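## Task

Scene 1: Get the bolts and the battery into the steel pan, and make sure no other object ends up in the pan. Items count only if they rest in the pan without the robot supporting them, everything has to settle shortly after you finish, and both grippers must release and back away at the end.

## Robot and tools

ROBOT. Two arms, left_arm and right_arm, each a six-joint arm (waist, shoulder, elbow, wrist pitch, wrist yaw, wrist roll) ending in a parallel two-finger gripper. Bases in the scene frame: left_arm at (+0.006, +0.248, 0) m, right_arm at (+0.004, -0.300, 0) m, each yawed slightly. Joint ranges (rad): waist -2.618 to 3.054, shoulder 0.000 to 3.142, elbow 0.000 to 3.142, wrist pitch -1.571 to 1.571, wrist yaw -1.571 to 1.571, wrist roll -2.094 to 2.094. The elbow never quite straightens.

FRAMES. Poses in results use one shared scene frame: origin on the table surface midway between the bases, +x away from the robot over the table, +z up, left_arm on the +y side. The arm names do not refer to image sides. Each gripper has its own axes: fingers extend along +z, and they close and open along y. The reported end_effector_position is the point between the pads, roughly 1 cm short of the fingertips; it may be somewhat wrong, more so when the arm reaches far.

ROW LAYOUT (used by both execute_actions and move). One flat list of 14 numbers covering both arms, each in [-1, 1]: left_arm dx, dy, dz, rx, ry, rz, opening, then right_arm dx, dy, dz, rx, ry, rz, opening. Always send all 14, even if one arm stays still. The first six per arm are an offset, not a pose: a displacement expressed in that gripper's own axes, measured from its pose when the action (or move) begins. 1.0 equals 0.6 m for dx/dy/dz and 180 degrees for the rotation; rx, ry, rz form a single rotation vector. The opening is absolute: +1 fully open (0.094 m), -1 closed.

execute_actions(actions): a list of actions, each a table of at most 15 rows; every row lasts one step of 1/30 s and an action is 15 steps (0.5 s), the final row repeating if the table is short. Every row in an action is measured from that action's start pose, not from the row before it. For a call's first action, the start is the last pose reported in the scene. An empty list simply returns state and images. Per step, the commanded pose is clipped to within 70 mm and 16 degrees of the measured pose, so large offsets take several actions; position wins over orientation when both cannot be met.

move(target, speed, blocking): target is one 14-number row, offsets taken from the most recent reported pose. Each gripper follows a straight line toward its target, all arms finishing together, over 0.5 to 10 s (cut off at 10 s). speed is top path speed in m/s, 0.002 to 0.5, default 0.25; rotation is capped at twice that in rad/s. Paths ignore obstacles and the other arm; grippers may lag, wander, or overshoot speed near full reach. Openings are applied at the start. Faster motion and targets set deeper past a contact mean harder impacts. The result adds a "move:" line with the ending (done, off_target, moving, held, fault) and active limits (limits=paced: pose clipped; limits=held: steps were blocked, after which the arm may jump faster), plus each gripper's remaining distance. With blocking=false you get a result after 0.5 s; further moves and actions are refused until wait or stop shows the end.

wait(seconds): 0 to 10 s, arms keep their last command; returns early if a running move ends. stop(): brakes a running move (needs braking room; fingers keep moving). zoom_image(camera, region): camera is cam_head_left or cam_head_right, region [x0, y0, x1, y1] in pixels, at most 504 by 504. read_manual(section): only licence texts. finished_scene(scene): ends scene 1 or 2 irreversibly and reports success; replying without a tool call ends everything.

RESULTS. State lines give each gripper's position (m) and quat_wxyz. "Hand target" is where the controller now drives the gripper. grip_measured is the finger opening on the command scale; the last value in Joint positions is the opening in metres (each gripper may be off by about 1 mm). A "pose unreachable" line means the clearance check altered that arm's command. FAULT and MOTOR HOT / OVER-TEMPERATURE FAULT lines flag stops and heating (warning from 75 °C, 10 s stop at 90 °C, collapse at 100 °C). Joint torques are raw drive outputs with offsets and noise. Images come from cam_head_left then cam_head_right, both 504x504; calibration is given but may be slightly off.

PRACTICE. Arms tend to finish low, often by a centimetre or more, and sag under zero offsets; to hold position, send a corrective offset in a reply's first call, zeros afterward, raising the aim if still low. The robot keeps executing during your thinking time. To grasp, command an opening about 0.03 below grip_measured (less for a lighter hold); thin parts get less force. Avoid: dropping or knocking anything off the table (fails the task), arms colliding or pressing each other, fast or deep pushes into objects, long loaded holds that heat motors. Objects may be tugged or nudged occasionally. Before finishing, open the grippers, lift clear, and let everything settle.

Each tool is called by a JSON object that holds its "fn" and its "kwargs".

## Session

{"fn": "execute_actions", "kwargs": {"actions": []}}

Scene clock: 0.00 s.
left_arm: end_effector_position=(+0.4447, +0.5000, +0.2241) grip_measured=+1.000 end_effector_quat_wxyz=(-0.533, +0.797, -0.282, +0.043) | right_arm: end_effector_position=(+0.1124, +0.0918, +0.2169) grip_measured=+1.000 end_effector_quat_wxyz=(-0.180, +0.685, -0.705, +0.034)
Joint positions: left_arm=[ 0.189  1.803  1.431 -0.266 -0.768 -1.787  0.094] | right_arm=[ 1.5    1.896  1.989 -1.408  0.269 -0.161  0.094]
Joint velocities: left_arm=[ 0.002 -0.022  0.017 -0.095 -0.11  -0.022  0.   ] | right_arm=[ 0.007 -0.002 -0.002  0.022 -0.095 -0.007  0.   ]
Joint torques (N m, as the arm reports them, + toward a larger angle): no reading
Motor temperatures (°C, as the motors report them): left_arm=[27 25 28 26 27 26] | right_arm=[25 28 26 25 26 27]
Hand target (left_arm): +0.442, +0.500, +0.221; -0.529, +0.798, -0.287, +0.034
Hand target (right_arm): +0.113, +0.092, +0.222; -0.186, +0.683, -0.706, +0.030

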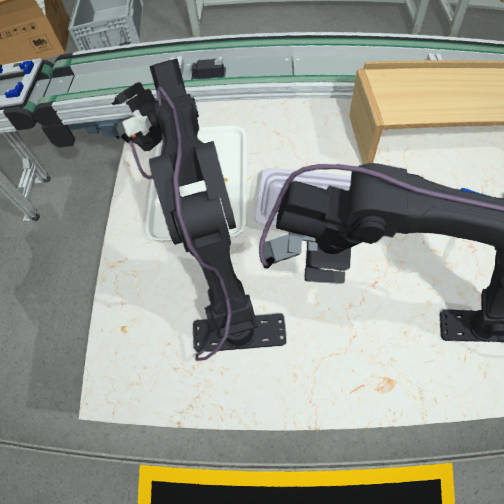

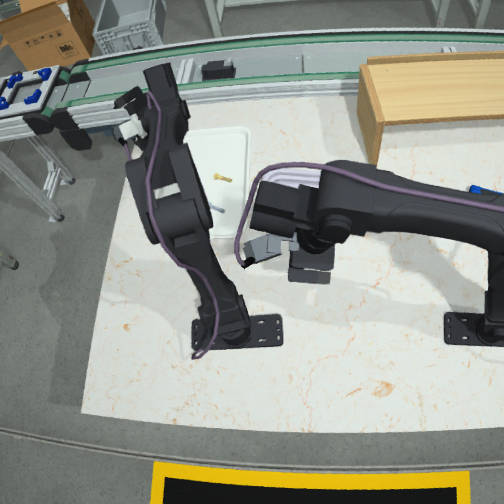

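{"fn": "move", "kwargs": {"target": [-0.49,0.252,-0.17,-0.282,0.24,0.252,1,0.325,0.41,-0.2,0,0,-0.25,1], "speed": 0.4}}

{"fn": "zoom_image", "kwargs": {"camera": "cam_head_left", "region": [130,110,330,260]}}

{"fn": "zoom_image", "kwargs": {"camera": "cam_head_left", "region": [304,120,504,270]}}

Scene clock: 18.50 s.
left_arm: end_effector_position=(+0.0997, +0.5259, +0.2011) grip_measured=+1.000 end_effector_quat_wxyz=(+0.026, -0.703, +0.711, +0.015) | right_arm: end_effector_position=(-0.1622, -0.0968, +0.2154) grip_measured=+1.000 end_effector_quat_wxyz=(-0.180, +0.910, -0.374, +0.023)
Joint positions: left_arm=[ 1.157  1.629  1.657 -1.539 -0.003 -0.32   0.094] | right_arm=[ 2.581  1.5    1.541 -1.563  0.361  0.125  0.094]
Joint velocities: left_arm=[ 0.002 -0.007  0.007 -0.125 -0.066 -0.066  0.   ] | right_arm=[-0.007 -0.007 -0.012  0.037  0.007 -0.007  0.   ]
Joint torques (N m, as the arm reports them, + toward a larger angle): left_arm=[ 0.41 -5.86  6.99  0.43 -0.13  0.05] | right_arm=[ 0.39 -8.16  4.3   0.39  0.2   0.09]
Motor temperatures (°C, as the motors report them): left_arm=[27 27 30 28 27 26] | right_arm=[25 30 27 25 26 27]
Hand target (left_arm): +0.097, +0.525, +0.202; -0.019, +0.702, -0.712, -0.015
Hand target (right_arm): -0.157, -0.102, +0.218; -0.180, +0.908, -0.377, +0.022
Off the commanded pose (left_arm): 0.006 m, 4 deg.
Off the commanded pose (right_arm): 0.012 m, 10 deg.
joint sent to its limit (left arm) — the command would take joint 4 (wrist pitch) past its lower limit, so that joint was sent only as far as its limit.
joint sent to its limit (right arm) — the command would take joint 4 (wrist pitch) past its lower limit, so that joint was sent only as far as its limit.
move: off_target (left_arm, right_arm)

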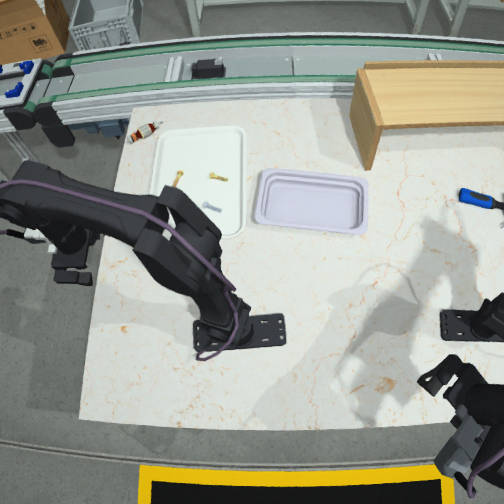

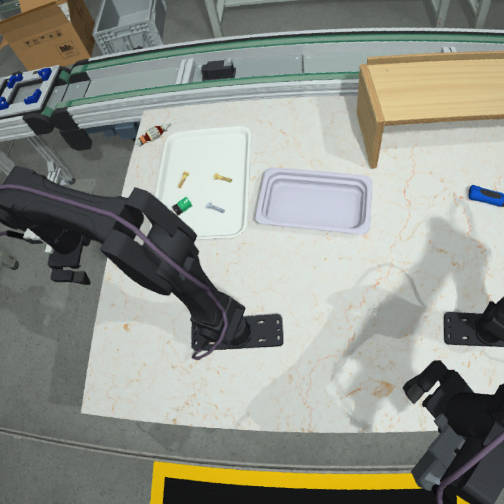

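Region (130, 110, 330, 260) of cam_head_left's 504x504 image, scaled by 2.520, with more detail than that image has; it fills the top 378 rows of this view, and the rest is white.

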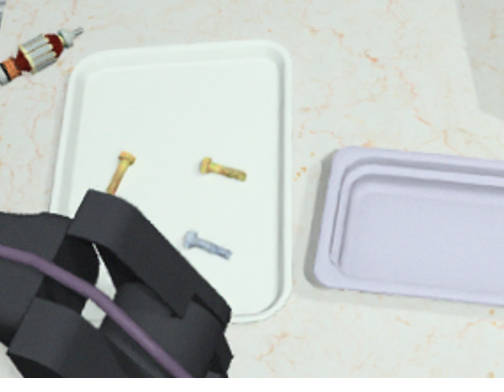

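Region (304, 120, 504, 270) of cam_head_left's 504x504 image, scaled by 2.520, with more detail than that image has; it fills the top 378 rows of this view, and the rest is white.

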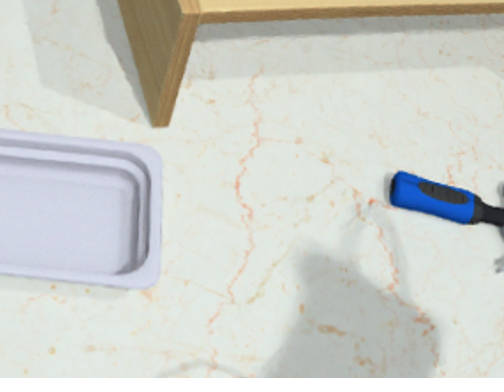

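Move left further back (-x = local +y).

{"fn": "move", "kwargs": {"target": [0,0.33,0,0,0,0,1,0,0,0,0,0,0,1], "speed": 0.4}}

{"fn": "zoom_image", "kwargs": {"camera": "cam_head_left", "region": [140,130,260,250]}}

{"fn": "zoom_image", "kwargs": {"camera": "cam_head_right", "region": [140,130,260,250]}}

Scene clock: 22.23 s.
left_arm: end_effector_position=(-0.1030, +0.5206, +0.1948) grip_measured=+1.000 end_effector_quat_wxyz=(-0.015, +0.706, -0.708, -0.017) | right_arm: end_effector_position=(-0.1622, -0.0968, +0.2154) grip_measured=+1.000 end_effector_quat_wxyz=(-0.180, +0.910, -0.374, +0.023)
Joint positions: left_arm=[ 1.872  1.641  1.645 -1.532  0.013  0.387  0.094] | right_arm=[ 2.581  1.5    1.541 -1.563  0.361  0.125  0.094]
Joint velocities: left_arm=[ 0.002  0.002  0.032 -0.037 -0.051  0.095  0.   ] | right_arm=[-0.012  0.012 -0.002  0.051 -0.022 -0.022  0.   ]
Joint torques (N m, as the arm reports them, + toward a larger angle): left_arm=[ 0.09 -5.72  7.55  0.52  0.05  0.  ] | right_arm=[ 0.01 -6.07  5.15  0.52  0.19  0.  ]
Motor temperatures (°C, as the motors report them): left_arm=[27 27 30 27 27 26] | right_arm=[25 30 27 25 26 27]
Hand target (left_arm): -0.103, +0.524, +0.197; -0.019, +0.703, -0.711, -0.018
Hand target (right_arm): -0.162, -0.097, +0.215; -0.180, +0.910, -0.374, +0.023
Off the commanded pose (left_arm): 0.009 m, 1 deg.
Off the commanded pose (right_arm): 0.000 m, 0 deg.
move: done

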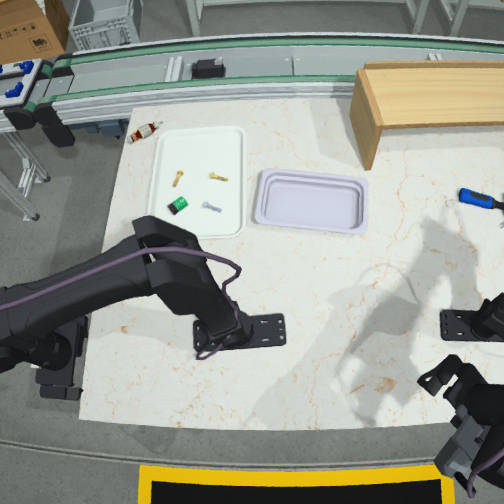

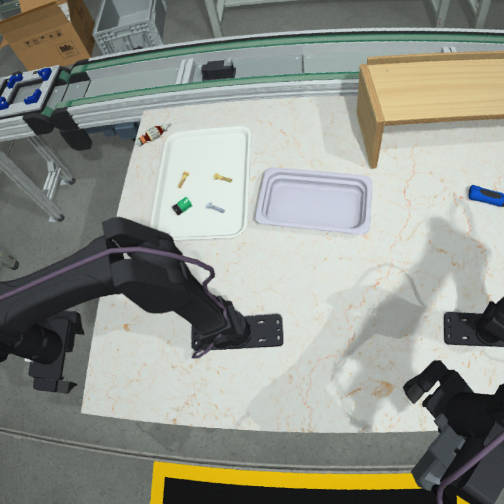

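Region (140, 130, 260, 250) of cam_head_left's 504x504 image, scaled by 4.200, with more detail than that image has.

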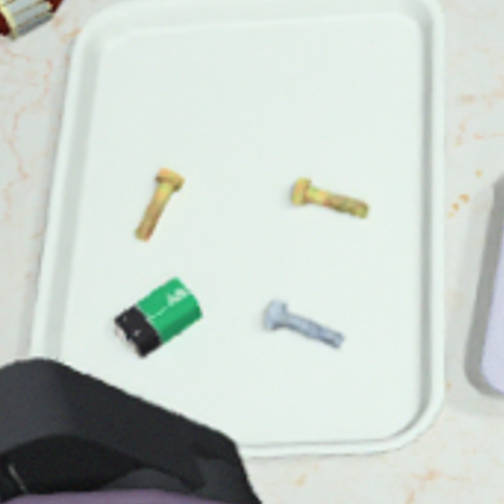

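Region (140, 130, 260, 250) of cam_head_right's 504x504 image, scaled by 4.200, with more detail than that image has.

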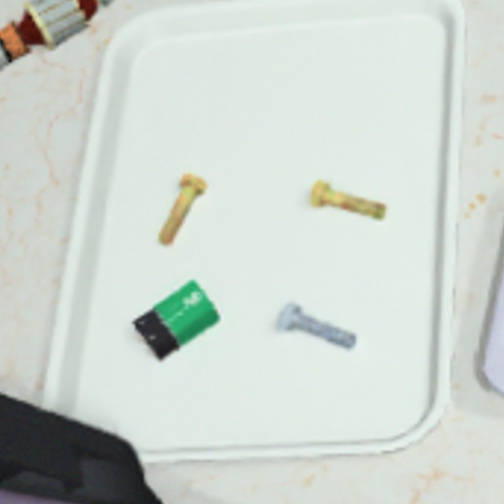

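{"fn": "move", "kwargs": {"target": [0.358,-0.715,0.225,0,0,0.139,-0.2,0,0,0,0,0,0,1], "speed": 0.4}}

{"fn": "zoom_image", "kwargs": {"camera": "cam_head_left", "region": [140,130,260,250]}}

{"fn": "zoom_image", "kwargs": {"camera": "cam_head_right", "region": [140,130,260,250]}}

Scene clock: 39.40 s.
left_arm: end_effector_position=(+0.3345, +0.3084, +0.0556) grip_measured=-0.197 end_effector_quat_wxyz=(+0.015, -0.533, +0.846, +0.008) | right_arm: end_effector_position=(-0.1622, -0.0968, +0.2154) grip_measured=+1.000 end_effector_quat_wxyz=(-0.180, +0.910, -0.374, +0.023)
Joint positions: left_arm=[ 0.082  1.825  1.303 -1.027 -0.026 -0.958  0.038] | right_arm=[ 2.581  1.5    1.541 -1.563  0.361  0.125  0.094]
Joint velocities: left_arm=[ 0.007  0.002  0.007 -0.007  0.022 -0.051  0.   ] | right_arm=[-0.002 -0.002 -0.002 -0.081  0.007 -0.007  0.   ]
Joint torques (N m, as the arm reports them, + toward a larger angle): left_arm=[ 0.02 -7.72  7.46  0.56 -0.16 -0.1 ] | right_arm=[ 0.02 -6.08  5.16  0.52  0.2   0.  ]
Motor temperatures (°C, as the motors report them): left_arm=[27 27 30 27 27 26] | right_arm=[25 30 27 25 26 27]
Hand target (left_arm): +0.341, +0.311, +0.058; +0.024, -0.536, +0.844, +0.009
Hand target (right_arm): -0.162, -0.097, +0.215; -0.180, +0.910, -0.374, +0.023
Off the commanded pose (left_arm): 0.012 m, 2 deg.
Off the commanded pose (right_arm): 0.000 m, 0 deg.
move: off_target (left_arm)

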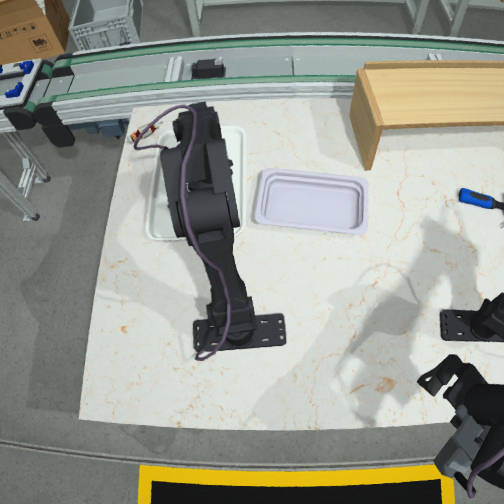

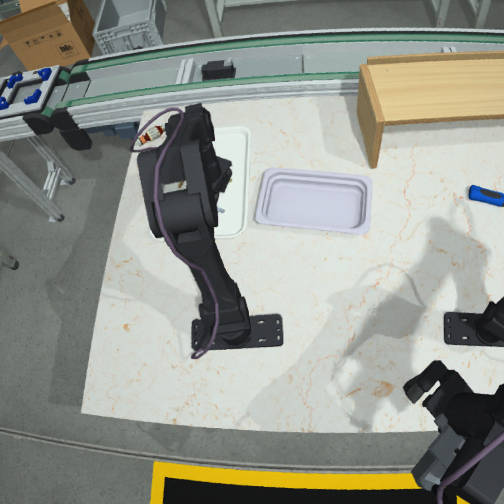

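Region (140, 130, 260, 250) of cam_head_left's 504x504 image, scaled by 4.200, with more detail than that image has.

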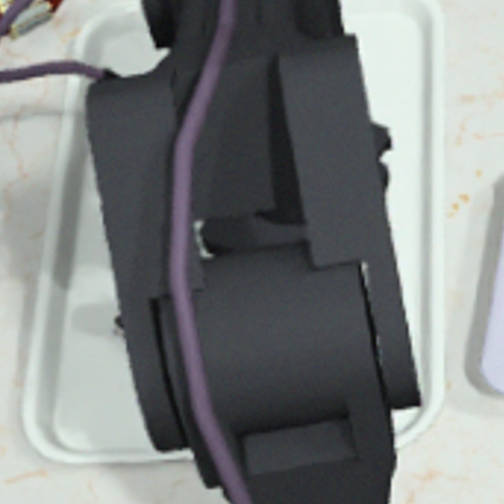

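Region (140, 130, 260, 250) of cam_head_right's 504x504 image, scaled by 4.200, with more detail than that image has.

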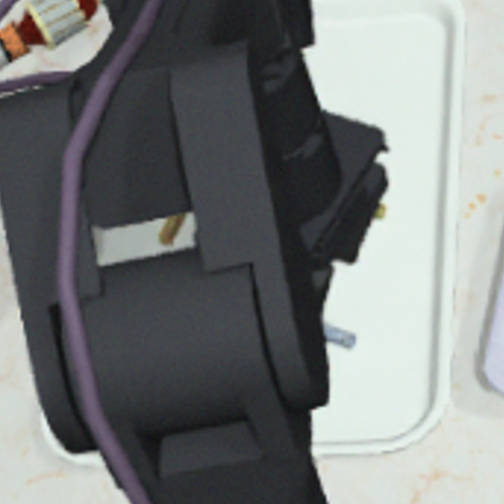

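{"fn": "move", "kwargs": {"target": [-0.008,0.037,0.035,0,0.15,0,-0.2,0,0,0,0,0,0,1]}}

{"fn": "zoom_image", "kwargs": {"camera": "cam_head_left", "region": [140,130,260,250]}}

{"fn": "zoom_image", "kwargs": {"camera": "cam_head_right", "region": [140,130,260,250]}}

Scene clock: 48.07 s.
left_arm: end_effector_position=(+0.3124, +0.3222, +0.0312) grip_measured=-0.197 end_effector_quat_wxyz=(-0.179, -0.520, +0.828, -0.113) | right_arm: end_effector_position=(-0.1622, -0.0968, +0.2154) grip_measured=+1.000 end_effector_quat_wxyz=(-0.180, +0.910, -0.374, +0.023)
Joint positions: left_arm=[ 0.308  2.096  1.504 -1.304  0.279 -0.683  0.038] | right_arm=[ 2.581  1.5    1.541 -1.563  0.361  0.125  0.094]
Joint velocities: left_arm=[-0.007 -0.002  0.007 -0.066 -0.022  0.022  0.001] | right_arm=[-0.007  0.007 -0.002 -0.037  0.007 -0.007  0.   ]
Joint torques (N m, as the arm reports them, + toward a larger angle): left_arm=[ 0.46 -8.95  6.81 -0.27  0.2   0.04] | right_arm=[ 0.02 -6.06  5.15  0.52  0.19  0.  ]
Motor temperatures (°C, as the motors report them): left_arm=[27 27 31 26 27 26] | right_arm=[25 30 27 25 26 27]
Hand target (left_arm): +0.315, +0.324, +0.032; -0.182, -0.519, +0.827, -0.117
Hand target (right_arm): -0.162, -0.097, +0.215; -0.180, +0.910, -0.374, +0.023
Off the commanded pose (left_arm): 0.006 m, 1 deg.
Off the commanded pose (right_arm): 0.000 m, 0 deg.
move: done

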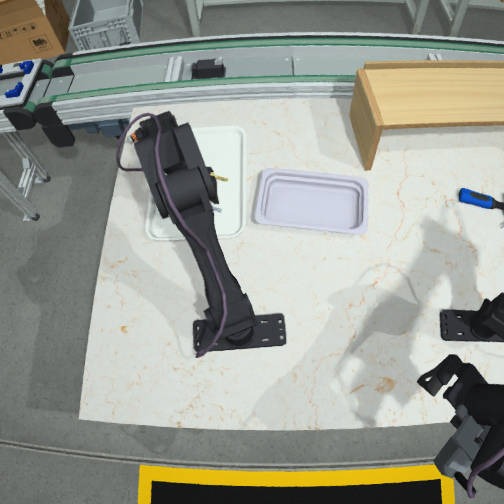

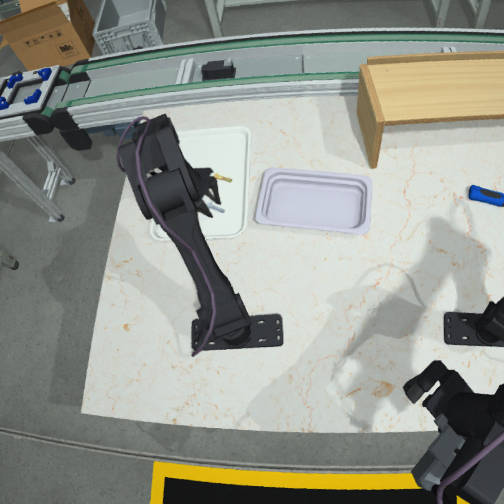

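Region (140, 130, 260, 250) of cam_head_left's 504x504 image, scaled by 4.200, with more detail than that image has.

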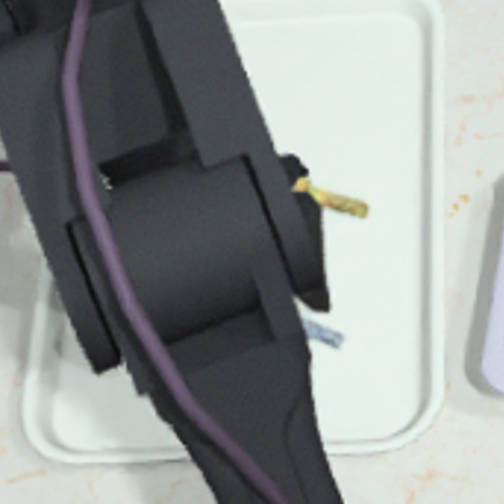

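Region (140, 130, 260, 250) of cam_head_right's 504x504 image, scaled by 4.200, with more detail than that image has.

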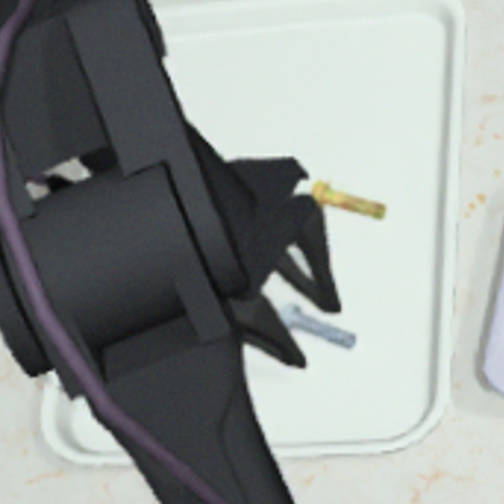

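{"fn": "move", "kwargs": {"target": [-0.008,-0.02,0.024,0,0,0,-0.2,0,0,0,0,0,0,1], "speed": 0.05}}

{"fn": "zoom_image", "kwargs": {"camera": "cam_head_right", "region": [140,130,260,250]}}

Scene clock: 52.43 s.
left_arm: end_effector_position=(+0.3173, +0.3175, +0.0207) grip_measured=-0.197 end_effector_quat_wxyz=(-0.182, -0.520, +0.827, -0.110) | right_arm: end_effector_position=(-0.1622, -0.0968, +0.2154) grip_measured=+1.000 end_effector_quat_wxyz=(-0.180, +0.910, -0.374, +0.023)
Joint positions: left_arm=[ 0.29   2.125  1.504 -1.276  0.282 -0.703  0.038] | right_arm=[ 2.581  1.5    1.541 -1.563  0.361  0.125  0.094]
Joint velocities: left_arm=[ 0.007 -0.017  0.002 -0.022  0.007 -0.051  0.   ] | right_arm=[ 0.007  0.007 -0.002 -0.037 -0.007  0.11   0.   ]
Joint torques (N m, as the arm reports them, + toward a larger angle): left_arm=[-0.55 -9.12  5.42  0.03  0.19 -0.1 ] | right_arm=[ 0.02 -6.06  5.17  0.52  0.2   0.  ]
Motor temperatures (°C, as the motors report them): left_arm=[27 27 31 26 27 26] | right_arm=[25 30 27 25 26 27]
Hand target (left_arm): +0.322, +0.315, +0.016; -0.179, -0.519, +0.828, -0.113
Hand target (right_arm): -0.162, -0.097, +0.215; -0.180, +0.910, -0.374, +0.023
Off the commanded pose (left_arm): 0.007 m, 0 deg.
Off the commanded pose (right_arm): 0.000 m, 0 deg.
move: done

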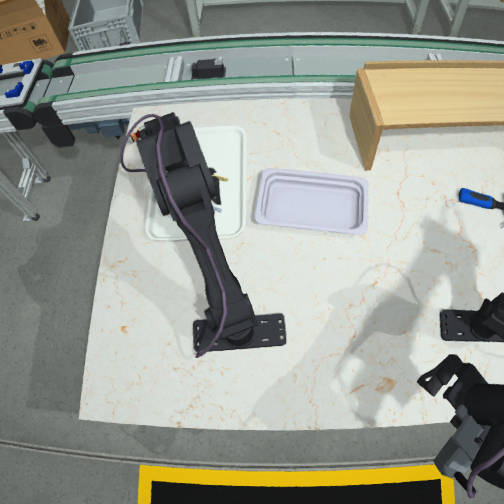

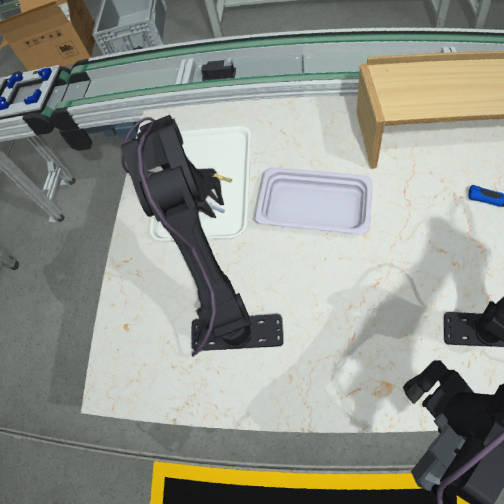

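Region (140, 130, 260, 250) of cam_head_right's 504x504 image, scaled by 4.200, with more detail than that image has.

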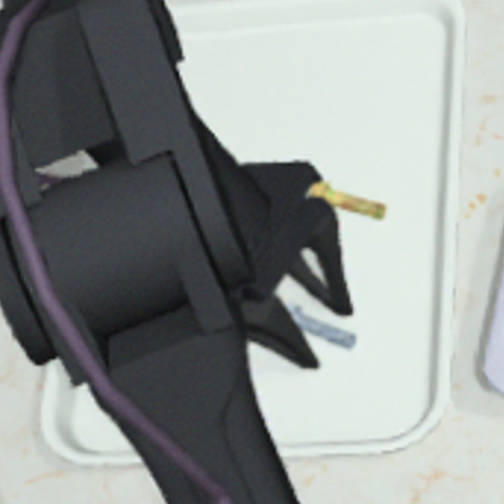

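{"fn": "move", "kwargs": {"target": [-0.014,-0.012,0.014,0,0,0,-0.2,0,0,0,0,0,0,1], "speed": 0.04}}

{"fn": "move", "kwargs": {"target": [0,0,0,0,0,0,-0.93,0,0,0,0,0,0,1]}}

{"fn": "zoom_image", "kwargs": {"camera": "cam_head_right", "region": [140,130,260,250]}}

Scene clock: 55.57 s.
left_arm: end_effector_position=(+0.3166, +0.3168, +0.0142) grip_measured=-0.198 end_effector_quat_wxyz=(-0.191, -0.521, +0.825, -0.110) | right_arm: end_effector_position=(-0.1622, -0.0968, +0.2154) grip_measured=+1.000 end_effector_quat_wxyz=(-0.180, +0.910, -0.374, +0.023)
Joint positions: left_arm=[ 0.29   2.148  1.505 -1.273  0.284 -0.704  0.038] | right_arm=[ 2.581  1.5    1.541 -1.563  0.361  0.125  0.094]
Joint velocities: left_arm=[-0.007 -0.002  0.012  0.022 -0.022 -0.022  0.   ] | right_arm=[-0.022  0.012 -0.002  0.007 -0.007  0.081  0.   ]
Joint torques (N m, as the arm reports them, + toward a larger angle): left_arm=[-0.45 -8.78  6.48  0.02  0.14 -0.09] | right_arm=[ 0.02 -6.07  5.18  0.52  0.2   0.01]
Motor temperatures (°C, as the motors report them): left_arm=[27 28 30 26 27 26] | right_arm=[25 30 27 25 26 27]
Hand target (left_arm): +0.325, +0.318, +0.009; -0.182, -0.520, +0.827, -0.110
Hand target (right_arm): -0.162, -0.097, +0.215; -0.180, +0.910, -0.374, +0.023
Off the commanded pose (left_arm): 0.010 m, 1 deg.
Off the commanded pose (right_arm): 0.000 m, 0 deg.
move: done

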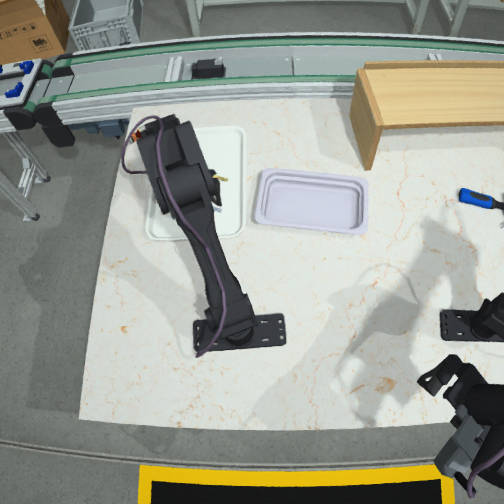

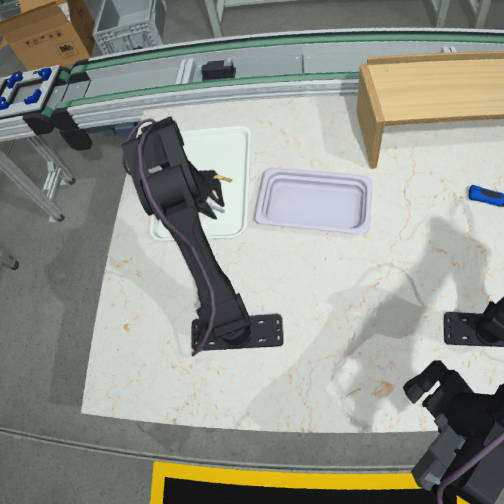

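Scene clock: 56.07 s.
left_arm: end_effector_position=(+0.3166, +0.3165, +0.0143) grip_measured=-0.869 end_effector_quat_wxyz=(-0.191, -0.521, +0.824, -0.111) | right_arm: end_effector_position=(-0.1622, -0.0968, +0.2154) grip_measured=+1.000 end_effector_quat_wxyz=(-0.180, +0.910, -0.374, +0.023)
Joint positions: left_arm=[ 0.29   2.148  1.505 -1.274  0.286 -0.704  0.006] | right_arm=[ 2.581  1.5    1.541 -1.563  0.361  0.125  0.094]
Joint velocities: left_arm=[-0.012  0.032  0.007  0.066 -0.066 -0.051  0.   ] | right_arm=[-0.002 -0.007  0.002  0.007  0.037 -0.037  0.   ]
Joint torques (N m, as the arm reports them, + toward a larger angle): left_arm=[  0.03 -10.35   5.03  -0.19   0.11  -0.03] | right_arm=[ 0.01 -6.05  5.12  0.51  0.2   0.  ]
Motor temperatures (°C, as the motors report them): left_arm=[27 28 30 26 27 26] | right_arm=[25 30 27 25 26 27]
Hand target (left_arm): +0.317, +0.317, +0.014; -0.191, -0.521, +0.825, -0.110
Hand target (right_arm): -0.162, -0.097, +0.215; -0.180, +0.910, -0.374, +0.023
Off the commanded pose (left_arm): 0.000 m, 0 deg.
Off the commanded pose (right_arm): 0.000 m, 0 deg.
move: done

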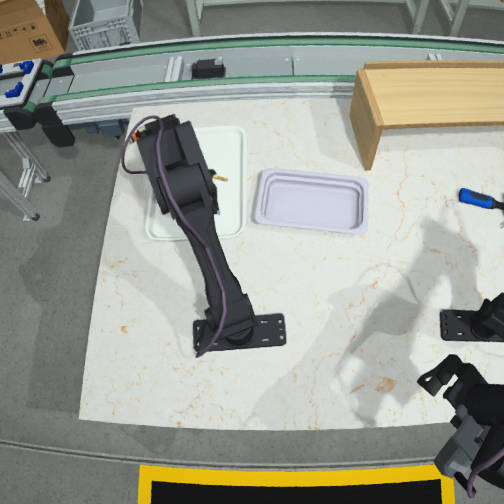

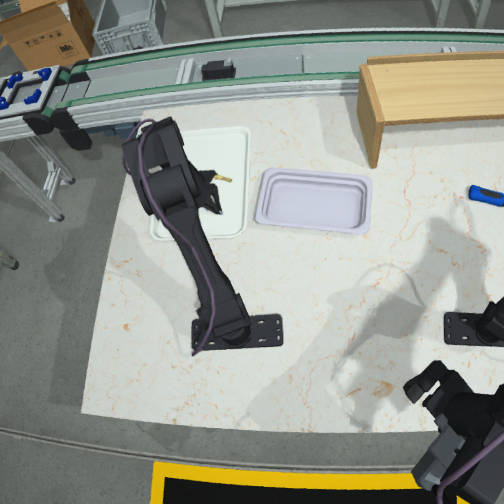

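Region (140, 130, 260, 250) of cam_head_right's 504x504 image, scaled by 4.200, with more detail than that image has.

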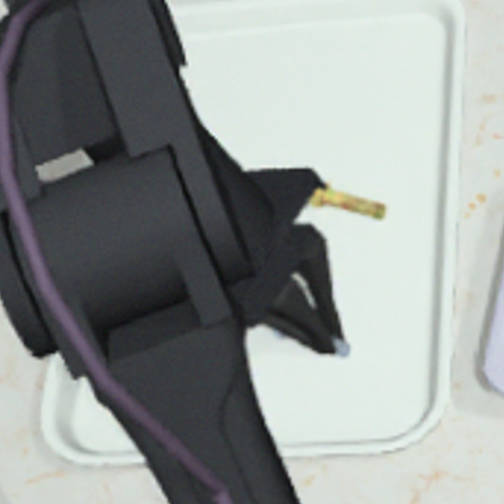

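{"fn": "move", "kwargs": {"target": [0.064,0.002,-0.135,0,0,0,-0.93,0,0,0,0,0,0,1]}}

{"fn": "move", "kwargs": {"target": [0.359,-0.215,0.168,0,0,0,-0.93,0,0,0,0,0,0,1], "speed": 0.35}}

{"fn": "move", "kwargs": {"target": [-0.045,0,0.095,0,0,0,-0.93,0,0,0,0,0,0,1], "speed": 0.12}}

{"fn": "zoom_image", "kwargs": {"camera": "cam_head_right", "region": [240,130,390,250]}}

Scene clock: 63.10 s.
left_arm: end_effector_position=(+0.3188, +0.3173, +0.1004) grip_measured=-0.869 end_effector_quat_wxyz=(-0.173, -0.522, +0.828, -0.114) | right_arm: end_effector_position=(-0.1622, -0.0968, +0.2154) grip_measured=+1.000 end_effector_quat_wxyz=(-0.180, +0.910, -0.374, +0.023)
Joint positions: left_arm=[ 0.29   2.037  1.701 -1.542  0.286 -0.707  0.006] | right_arm=[ 2.581  1.5    1.541 -1.563  0.361  0.125  0.094]
Joint velocities: left_arm=[ 0.002 -0.012 -0.007 -0.022  0.037 -0.051 -0.   ] | right_arm=[0.002 0.012 0.002 0.037 0.066 0.007 0.   ]
Joint torques (N m, as the arm reports them, + toward a larger angle): left_arm=[ 0.18 -9.91  6.28 -0.26  0.15 -0.09] | right_arm=[ 0.02 -6.08  5.15  0.53  0.2   0.01]
Motor temperatures (°C, as the motors report them): left_arm=[27 28 30 26 27 26] | right_arm=[25 30 27 25 26 27]
Hand target (left_arm): +0.318, +0.317, +0.104; -0.175, -0.525, +0.825, -0.114
Hand target (right_arm): -0.162, -0.097, +0.215; -0.180, +0.910, -0.374, +0.023
Off the commanded pose (left_arm): 0.004 m, 2 deg.
Off the commanded pose (right_arm): 0.000 m, 0 deg.
joint sent to its limit (left arm) — the command would take joint 4 (wrist pitch) past its lower limit, so that joint was sent only as far as its limit.
move: done

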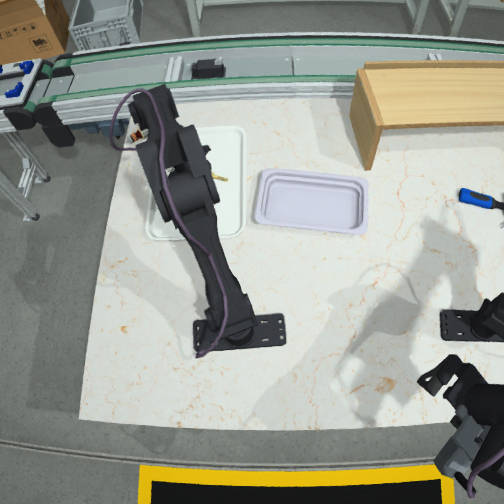

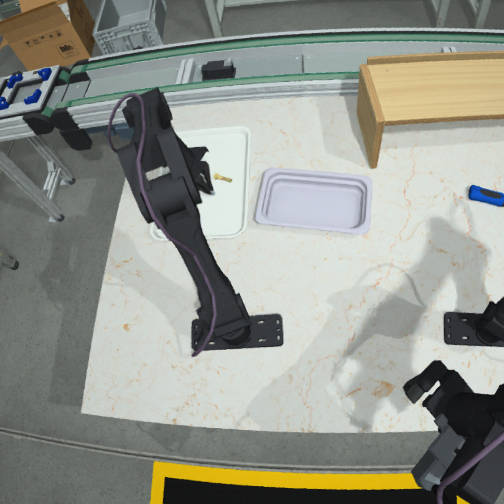

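Scene clock: 64.60 s.
left_arm: end_effector_position=(+0.3291, +0.0426, +0.1006) grip_measured=-0.869 end_effector_quat_wxyz=(-0.180, -0.516, +0.829, -0.115) | right_arm: end_effector_position=(-0.1622, -0.0968, +0.2154) grip_measured=+1.000 end_effector_quat_wxyz=(-0.180, +0.910, -0.374, +0.023)
Joint positions: left_arm=[-0.456  2.011  1.673 -1.265  0.43  -1.48   0.006] | right_arm=[ 2.581  1.5    1.541 -1.563  0.361  0.125  0.094]
Joint velocities: left_arm=[ 0.007  0.002 -0.027 -0.095 -0.022 -0.022 -0.001] | right_arm=[-0.007 -0.002 -0.017 -0.007  0.022 -0.022  0.   ]
Joint torques (N m, as the arm reports them, + toward a larger angle): left_arm=[ 0.7  -9.02  7.66  0.54  0.2  -0.09] | right_arm=[ 0.04 -6.07  5.14  0.52  0.21  0.01]
Motor temperatures (°C, as the motors report them): left_arm=[27 28 30 26 27 26] | right_arm=[25 30 27 25 26 27]
Hand target (left_arm): +0.338, +0.043, +0.101; -0.174, -0.521, +0.827, -0.122
Hand target (right_arm): -0.162, -0.097, +0.215; -0.180, +0.910, -0.374, +0.023
Off the commanded pose (left_arm): 0.007 m, 1 deg.
Off the commanded pose (right_arm): 0.000 m, 0 deg.
move: done

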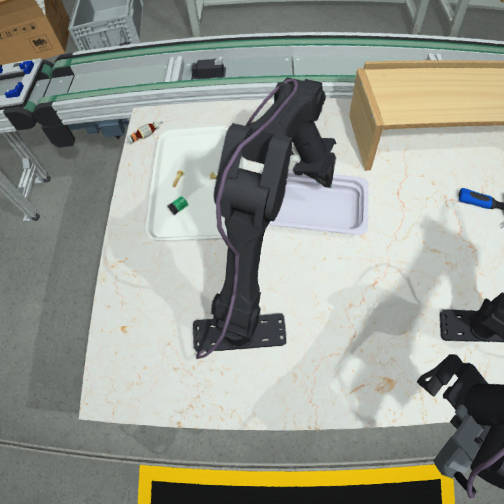

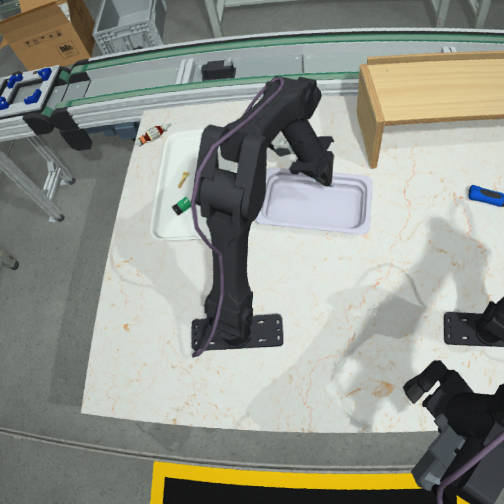

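Scene clock: 65.70 s.
left_arm: end_effector_position=(+0.3304, +0.0421, +0.0435) grip_measured=-0.869 end_effector_quat_wxyz=(-0.177, -0.516, +0.830, -0.119) | right_arm: end_effector_position=(-0.1622, -0.0968, +0.2154) grip_measured=+1.000 end_effector_quat_wxyz=(-0.180, +0.910, -0.374, +0.023)
Joint positions: left_arm=[-0.456  2.053  1.503 -1.044  0.43  -1.48   0.006] | right_arm=[ 2.581  1.5    1.541 -1.563  0.361  0.125  0.094]
Joint velocities: left_arm=[ 0.007 -0.012  0.007  0.022 -0.037  0.022 -0.001] | right_arm=[-0.007 -0.022  0.012 -0.022 -0.037 -0.037  0.   ]
Joint torques (N m, as the arm reports them, + toward a larger angle): left_arm=[ 0.12 -9.72  4.77  0.55  0.23 -0.02] | right_arm=[ 0.04 -6.08  5.15  0.51  0.2   0.01]
Motor temperatures (°C, as the motors report them): left_arm=[27 28 30 26 27 26] | right_arm=[25 30 27 25 26 27]
Hand target (left_arm): +0.328, +0.043, +0.037; -0.181, -0.517, +0.829, -0.115
Hand target (right_arm): -0.162, -0.097, +0.215; -0.180, +0.910, -0.374, +0.023
Off the commanded pose (left_arm): 0.006 m, 1 deg.
Off the commanded pose (right_arm): 0.000 m, 0 deg.
move: done

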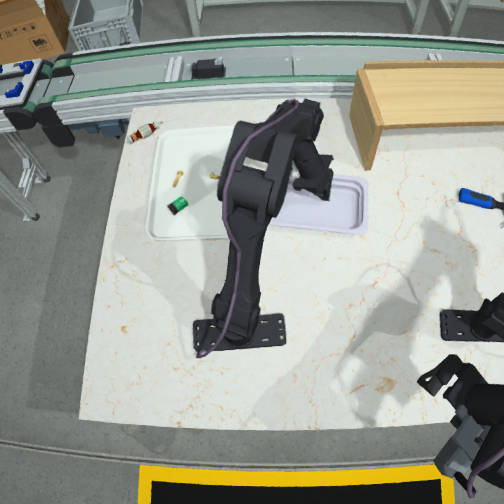

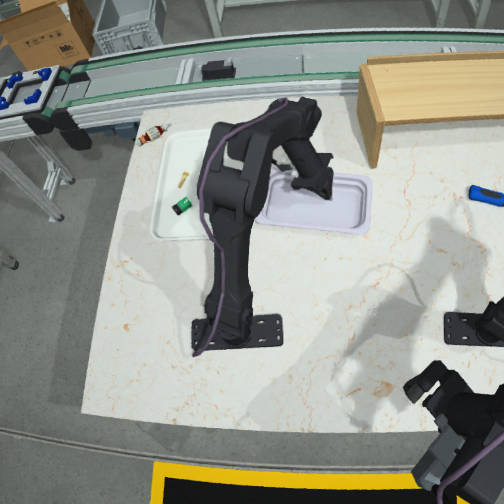

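Region (240, 130, 390, 250) of cam_head_right's 504x504 image, scaled by 3.360, with more detail than that image has; it fills the top 403 rows of this view, and the rest is white.

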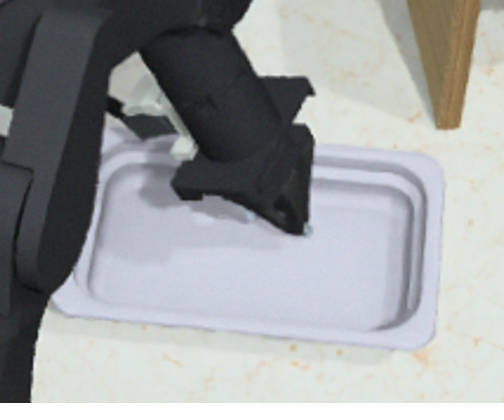

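{"fn": "move", "kwargs": {"target": [-0.009,0.022,0.046,0,0,0,-0.93,0,0,0,0,0,0,1], "speed": 0.08}}

{"fn": "move", "kwargs": {"target": [0,0,0,0,0,0,-0.3,0,0,0,0,0,0,1]}}

{"fn": "move", "kwargs": {"target": [0.052,0,-0.113,0,0,0,-0.2,0,0,0,0,0,0,1]}}

{"fn": "move", "kwargs": {"target": [-0.45,0.042,-0.175,0.016,0,-0.035,-0.2,0,0,0,0,0,0,1], "speed": 0.35}}

{"fn": "move", "kwargs": {"target": [-0.03,0,0.065,0,0,0,-0.2,0,0,0,0,0,0,1], "speed": 0.1}}

{"fn": "zoom_image", "kwargs": {"camera": "cam_head_right", "region": [140,130,260,250]}}

Scene clock: 71.80 s.
left_arm: end_effector_position=(+0.3192, +0.0439, +0.0158) grip_measured=-0.869 end_effector_quat_wxyz=(-0.178, -0.518, +0.828, -0.118) | right_arm: end_effector_position=(-0.1622, -0.0968, +0.2154) grip_measured=+1.000 end_effector_quat_wxyz=(-0.180, +0.910, -0.374, +0.023)
Joint positions: left_arm=[-0.463  2.053  1.385 -0.926  0.43  -1.492  0.006] | right_arm=[ 2.581  1.5    1.541 -1.563  0.361  0.125  0.094]
Joint velocities: left_arm=[-0.007 -0.022 -0.002  0.037 -0.066  0.007 -0.   ] | right_arm=[-0.007  0.002 -0.007 -0.081 -0.037  0.022  0.   ]
Joint torques (N m, as the arm reports them, + toward a larger angle): left_arm=[ -0.71 -11.12   4.19   0.55   0.23  -0.09] | right_arm=[ 0.04 -6.06  5.15  0.51  0.19  0.01]
Motor temperatures (°C, as the motors report them): left_arm=[27 29 30 26 27 26] | right_arm=[25 30 27 25 26 27]
Hand target (left_arm): +0.315, +0.042, +0.016; -0.178, -0.516, +0.830, -0.119
Hand target (right_arm): -0.162, -0.097, +0.215; -0.180, +0.910, -0.374, +0.023
Off the commanded pose (left_arm): 0.004 m, 0 deg.
Off the commanded pose (right_arm): 0.000 m, 0 deg.
move: done

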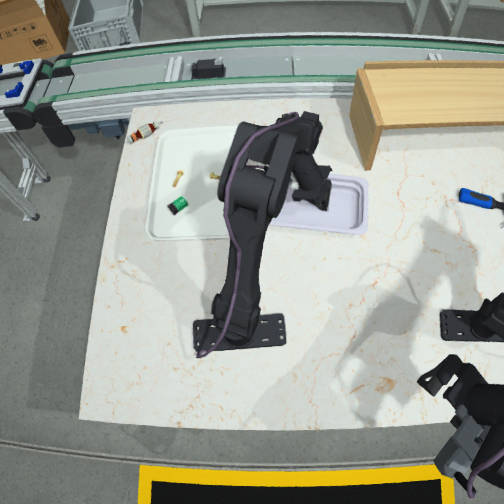

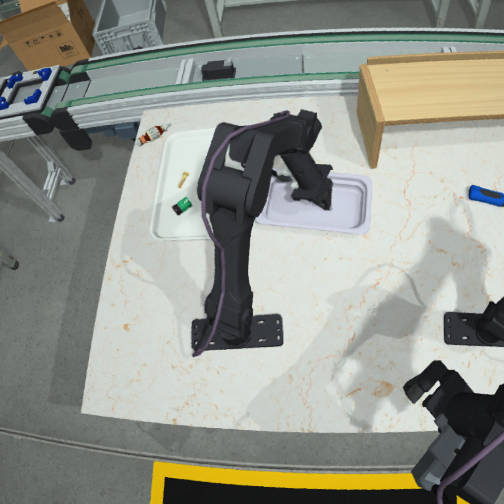

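Scene clock: 72.30 s.
left_arm: end_effector_position=(+0.3192, +0.0439, +0.0158) grip_measured=-0.303 end_effector_quat_wxyz=(-0.178, -0.518, +0.828, -0.118) | right_arm: end_effector_position=(-0.1622, -0.0968, +0.2154) grip_measured=+1.000 end_effector_quat_wxyz=(-0.180, +0.910, -0.374, +0.023)
Joint positions: left_arm=[-0.463  2.053  1.385 -0.926  0.43  -1.492  0.033] | right_arm=[ 2.581  1.5    1.541 -1.563  0.361  0.125  0.094]
Joint velocities: left_arm=[-0.022 -0.002 -0.012 -0.081  0.007 -0.007  0.   ] | right_arm=[-0.007 -0.007  0.007  0.007 -0.11  -0.081  0.   ]
Joint torques (N m, as the arm reports them, + toward a larger angle): left_arm=[  0.07 -10.06   5.51   0.45   0.23  -0.03] | right_arm=[ 0.04 -6.08  5.17  0.52  0.2   0.01]
Motor temperatures (°C, as the motors report them): left_arm=[27 29 30 26 27 26] | right_arm=[25 30 27 25 26 27]
Hand target (left_arm): +0.319, +0.044, +0.016; -0.178, -0.518, +0.828, -0.118
Hand target (right_arm): -0.162, -0.097, +0.215; -0.180, +0.910, -0.374, +0.023
Off the commanded pose (left_arm): 0.000 m, 0 deg.
Off the commanded pose (right_arm): 0.000 m, 0 deg.
move: done

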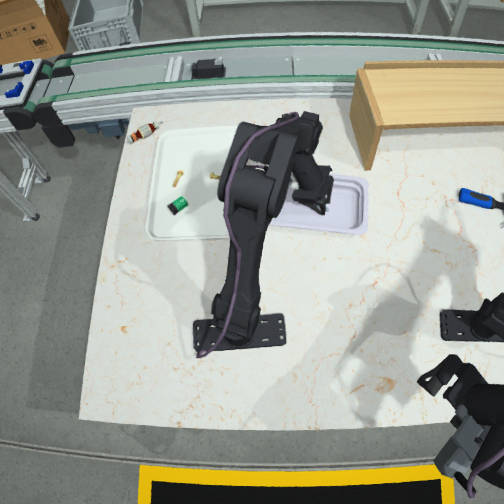

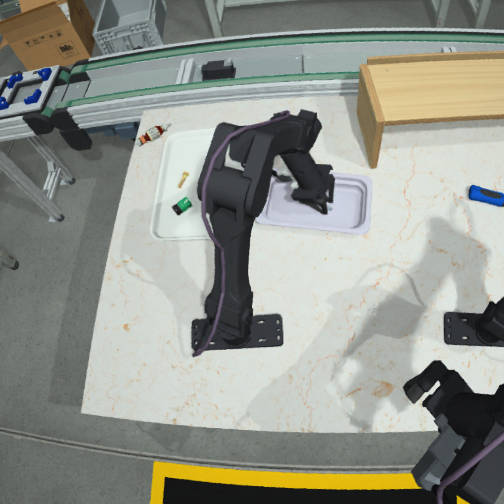

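Scene clock: 73.37 s.
left_arm: end_effector_position=(+0.3210, +0.0432, +0.0885) grip_measured=-0.203 end_effector_quat_wxyz=(-0.175, -0.517, +0.829, -0.122) | right_arm: end_effector_position=(-0.1622, -0.0968, +0.2154) grip_measured=+1.000 end_effector_quat_wxyz=(-0.180, +0.910, -0.374, +0.023)
Joint positions: left_arm=[-0.463  1.969  1.564 -1.177  0.43  -1.492  0.037] | right_arm=[ 2.581  1.5    1.541 -1.563  0.361  0.125  0.094]
Joint velocities: left_arm=[ 0.002 -0.012 -0.012 -0.051 -0.051 -0.11  -0.001] | right_arm=[-0.007 -0.002 -0.007  0.081 -0.022 -0.037  0.   ]
Joint torques (N m, as the arm reports them, + toward a larger angle): left_arm=[ 0.21 -9.45  6.97  0.26  0.22 -0.01] | right_arm=[ 0.02 -6.07  5.15  0.52  0.19  0.  ]
Motor temperatures (°C, as the motors report them): left_arm=[27 29 30 26 27 26] | right_arm=[25 30 27 25 26 27]
Hand target (left_arm): +0.320, +0.044, +0.091; -0.178, -0.518, +0.828, -0.118
Hand target (right_arm): -0.162, -0.097, +0.215; -0.180, +0.910, -0.374, +0.023
Off the commanded pose (left_arm): 0.003 m, 1 deg.
Off the commanded pose (right_arm): 0.000 m, 0 deg.
move: done

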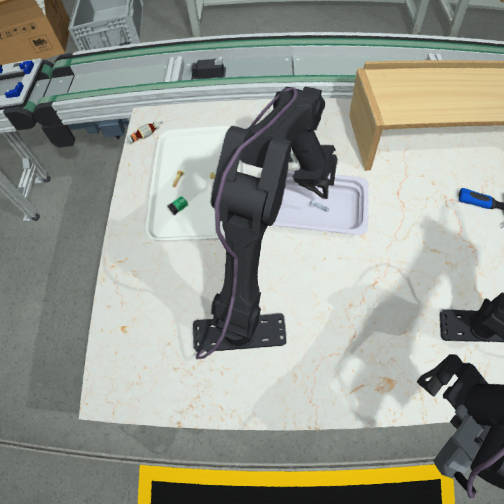

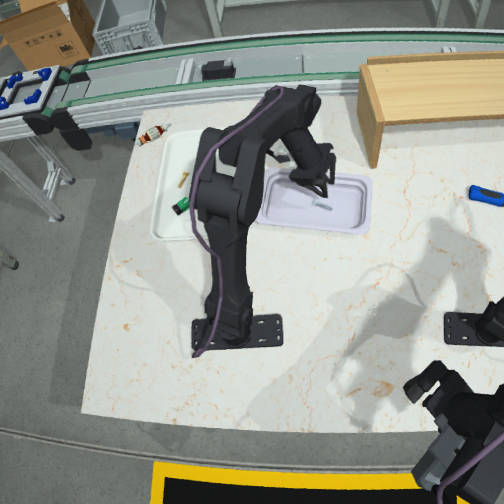

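Scene clock: 74.93 s.
left_arm: end_effector_position=(+0.4182, +0.3226, +0.0660) grip_measured=-0.203 end_effector_quat_wxyz=(-0.149, -0.576, +0.792, -0.135) | right_arm: end_effector_position=(-0.1622, -0.0968, +0.2154) grip_measured=+1.000 end_effector_quat_wxyz=(-0.180, +0.910, -0.374, +0.023)
Joint positions: left_arm=[ 0.239  2.39   2.148 -1.542  0.346 -0.898  0.037] | right_arm=[ 2.581  1.5    1.541 -1.563  0.361  0.125  0.094]
Joint velocities: left_arm=[ 0.012  0.012  0.007  0.007  0.037 -0.007 -0.   ] | right_arm=[-0.007 -0.007  0.007 -0.007 -0.081  0.007  0.   ]
Joint torques (N m, as the arm reports them, + toward a larger angle): left_arm=[ -0.57 -11.92   7.28  -0.09   0.13   0.02] | right_arm=[ 0.04 -6.05  5.17  0.52  0.2   0.  ]
Motor temperatures (°C, as the motors report them): left_arm=[27 29 30 26 27 26] | right_arm=[25 30 27 25 26 27]
Hand target (left_arm): +0.419, +0.320, +0.067; -0.151, -0.570, +0.797, -0.132
Hand target (right_arm): -0.162, -0.097, +0.215; -0.180, +0.910, -0.374, +0.023
Off the commanded pose (left_arm): 0.012 m, 3 deg.
Off the commanded pose (right_arm): 0.000 m, 0 deg.
joint sent to its limit (left arm) — the command would take joint 4 (wrist pitch) past its lower limit, so that joint was sent only as far as its limit.
move: off_target (left_arm)

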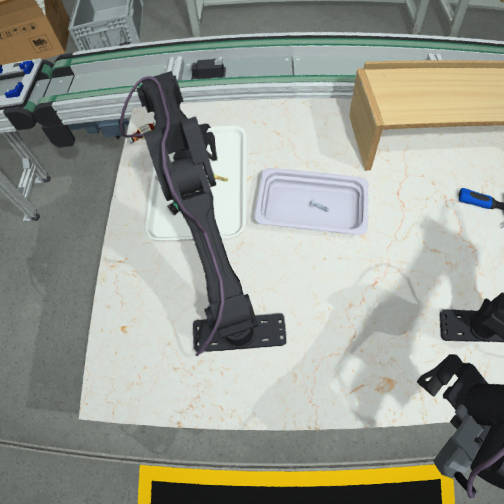

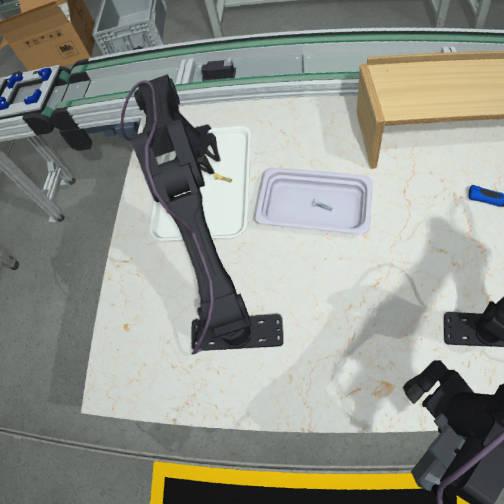

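Scene clock: 75.90 s.
left_arm: end_effector_position=(+0.4214, +0.3236, +0.0332) grip_measured=-0.203 end_effector_quat_wxyz=(-0.142, -0.576, +0.794, -0.137) | right_arm: end_effector_position=(-0.1622, -0.0968, +0.2154) grip_measured=+1.000 end_effector_quat_wxyz=(-0.180, +0.910, -0.374, +0.023)
Joint positions: left_arm=[ 0.239  2.399  2.037 -1.406  0.346 -0.898  0.037] | right_arm=[ 2.581  1.5    1.541 -1.563  0.361  0.125  0.094]
Joint velocities: left_arm=[-0.007  0.002 -0.027 -0.066  0.007  0.007 -0.   ] | right_arm=[ 0.002 -0.007  0.007 -0.037 -0.081 -0.022  0.   ]
Joint torques (N m, as the arm reports them, + toward a larger angle): left_arm=[  0.03 -11.6    4.4    0.25   0.17  -0.04] | right_arm=[ 0.03 -6.08  5.15  0.51  0.2   0.02]
Motor temperatures (°C, as the motors report them): left_arm=[27 29 30 26 27 26] | right_arm=[25 30 27 25 26 27]
Hand target (left_arm): +0.419, +0.323, +0.023; -0.149, -0.576, +0.792, -0.134
Hand target (right_arm): -0.162, -0.097, +0.215; -0.180, +0.910, -0.374, +0.023
Off the commanded pose (left_arm): 0.010 m, 1 deg.
Off the commanded pose (right_arm): 0.000 m, 0 deg.
move: done

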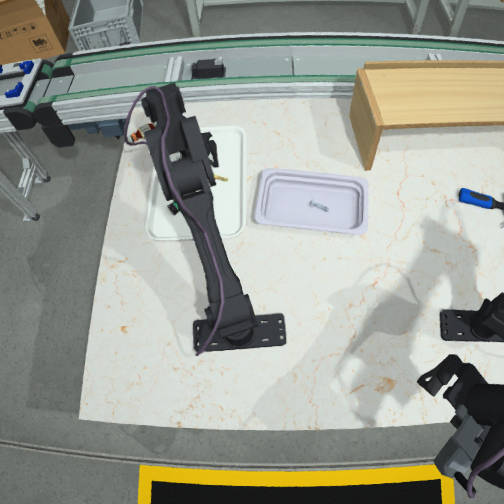

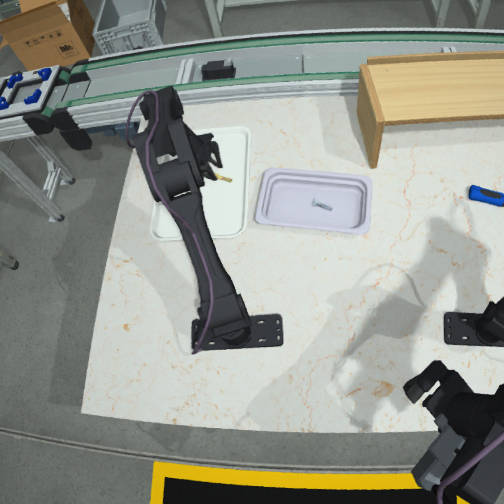

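Region (140, 130, 260, 250) of cam_head_right's 504x504 image, scaled by 4.200, with more detail than that image has.

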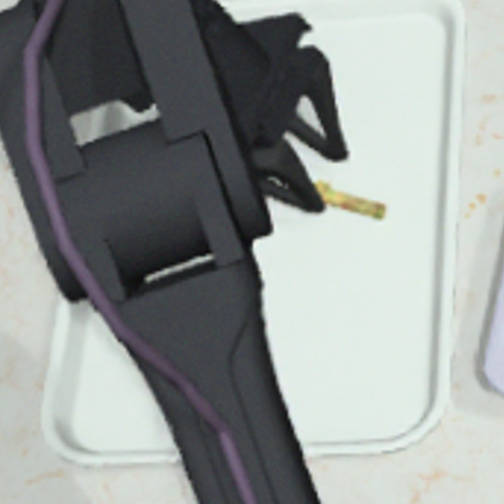

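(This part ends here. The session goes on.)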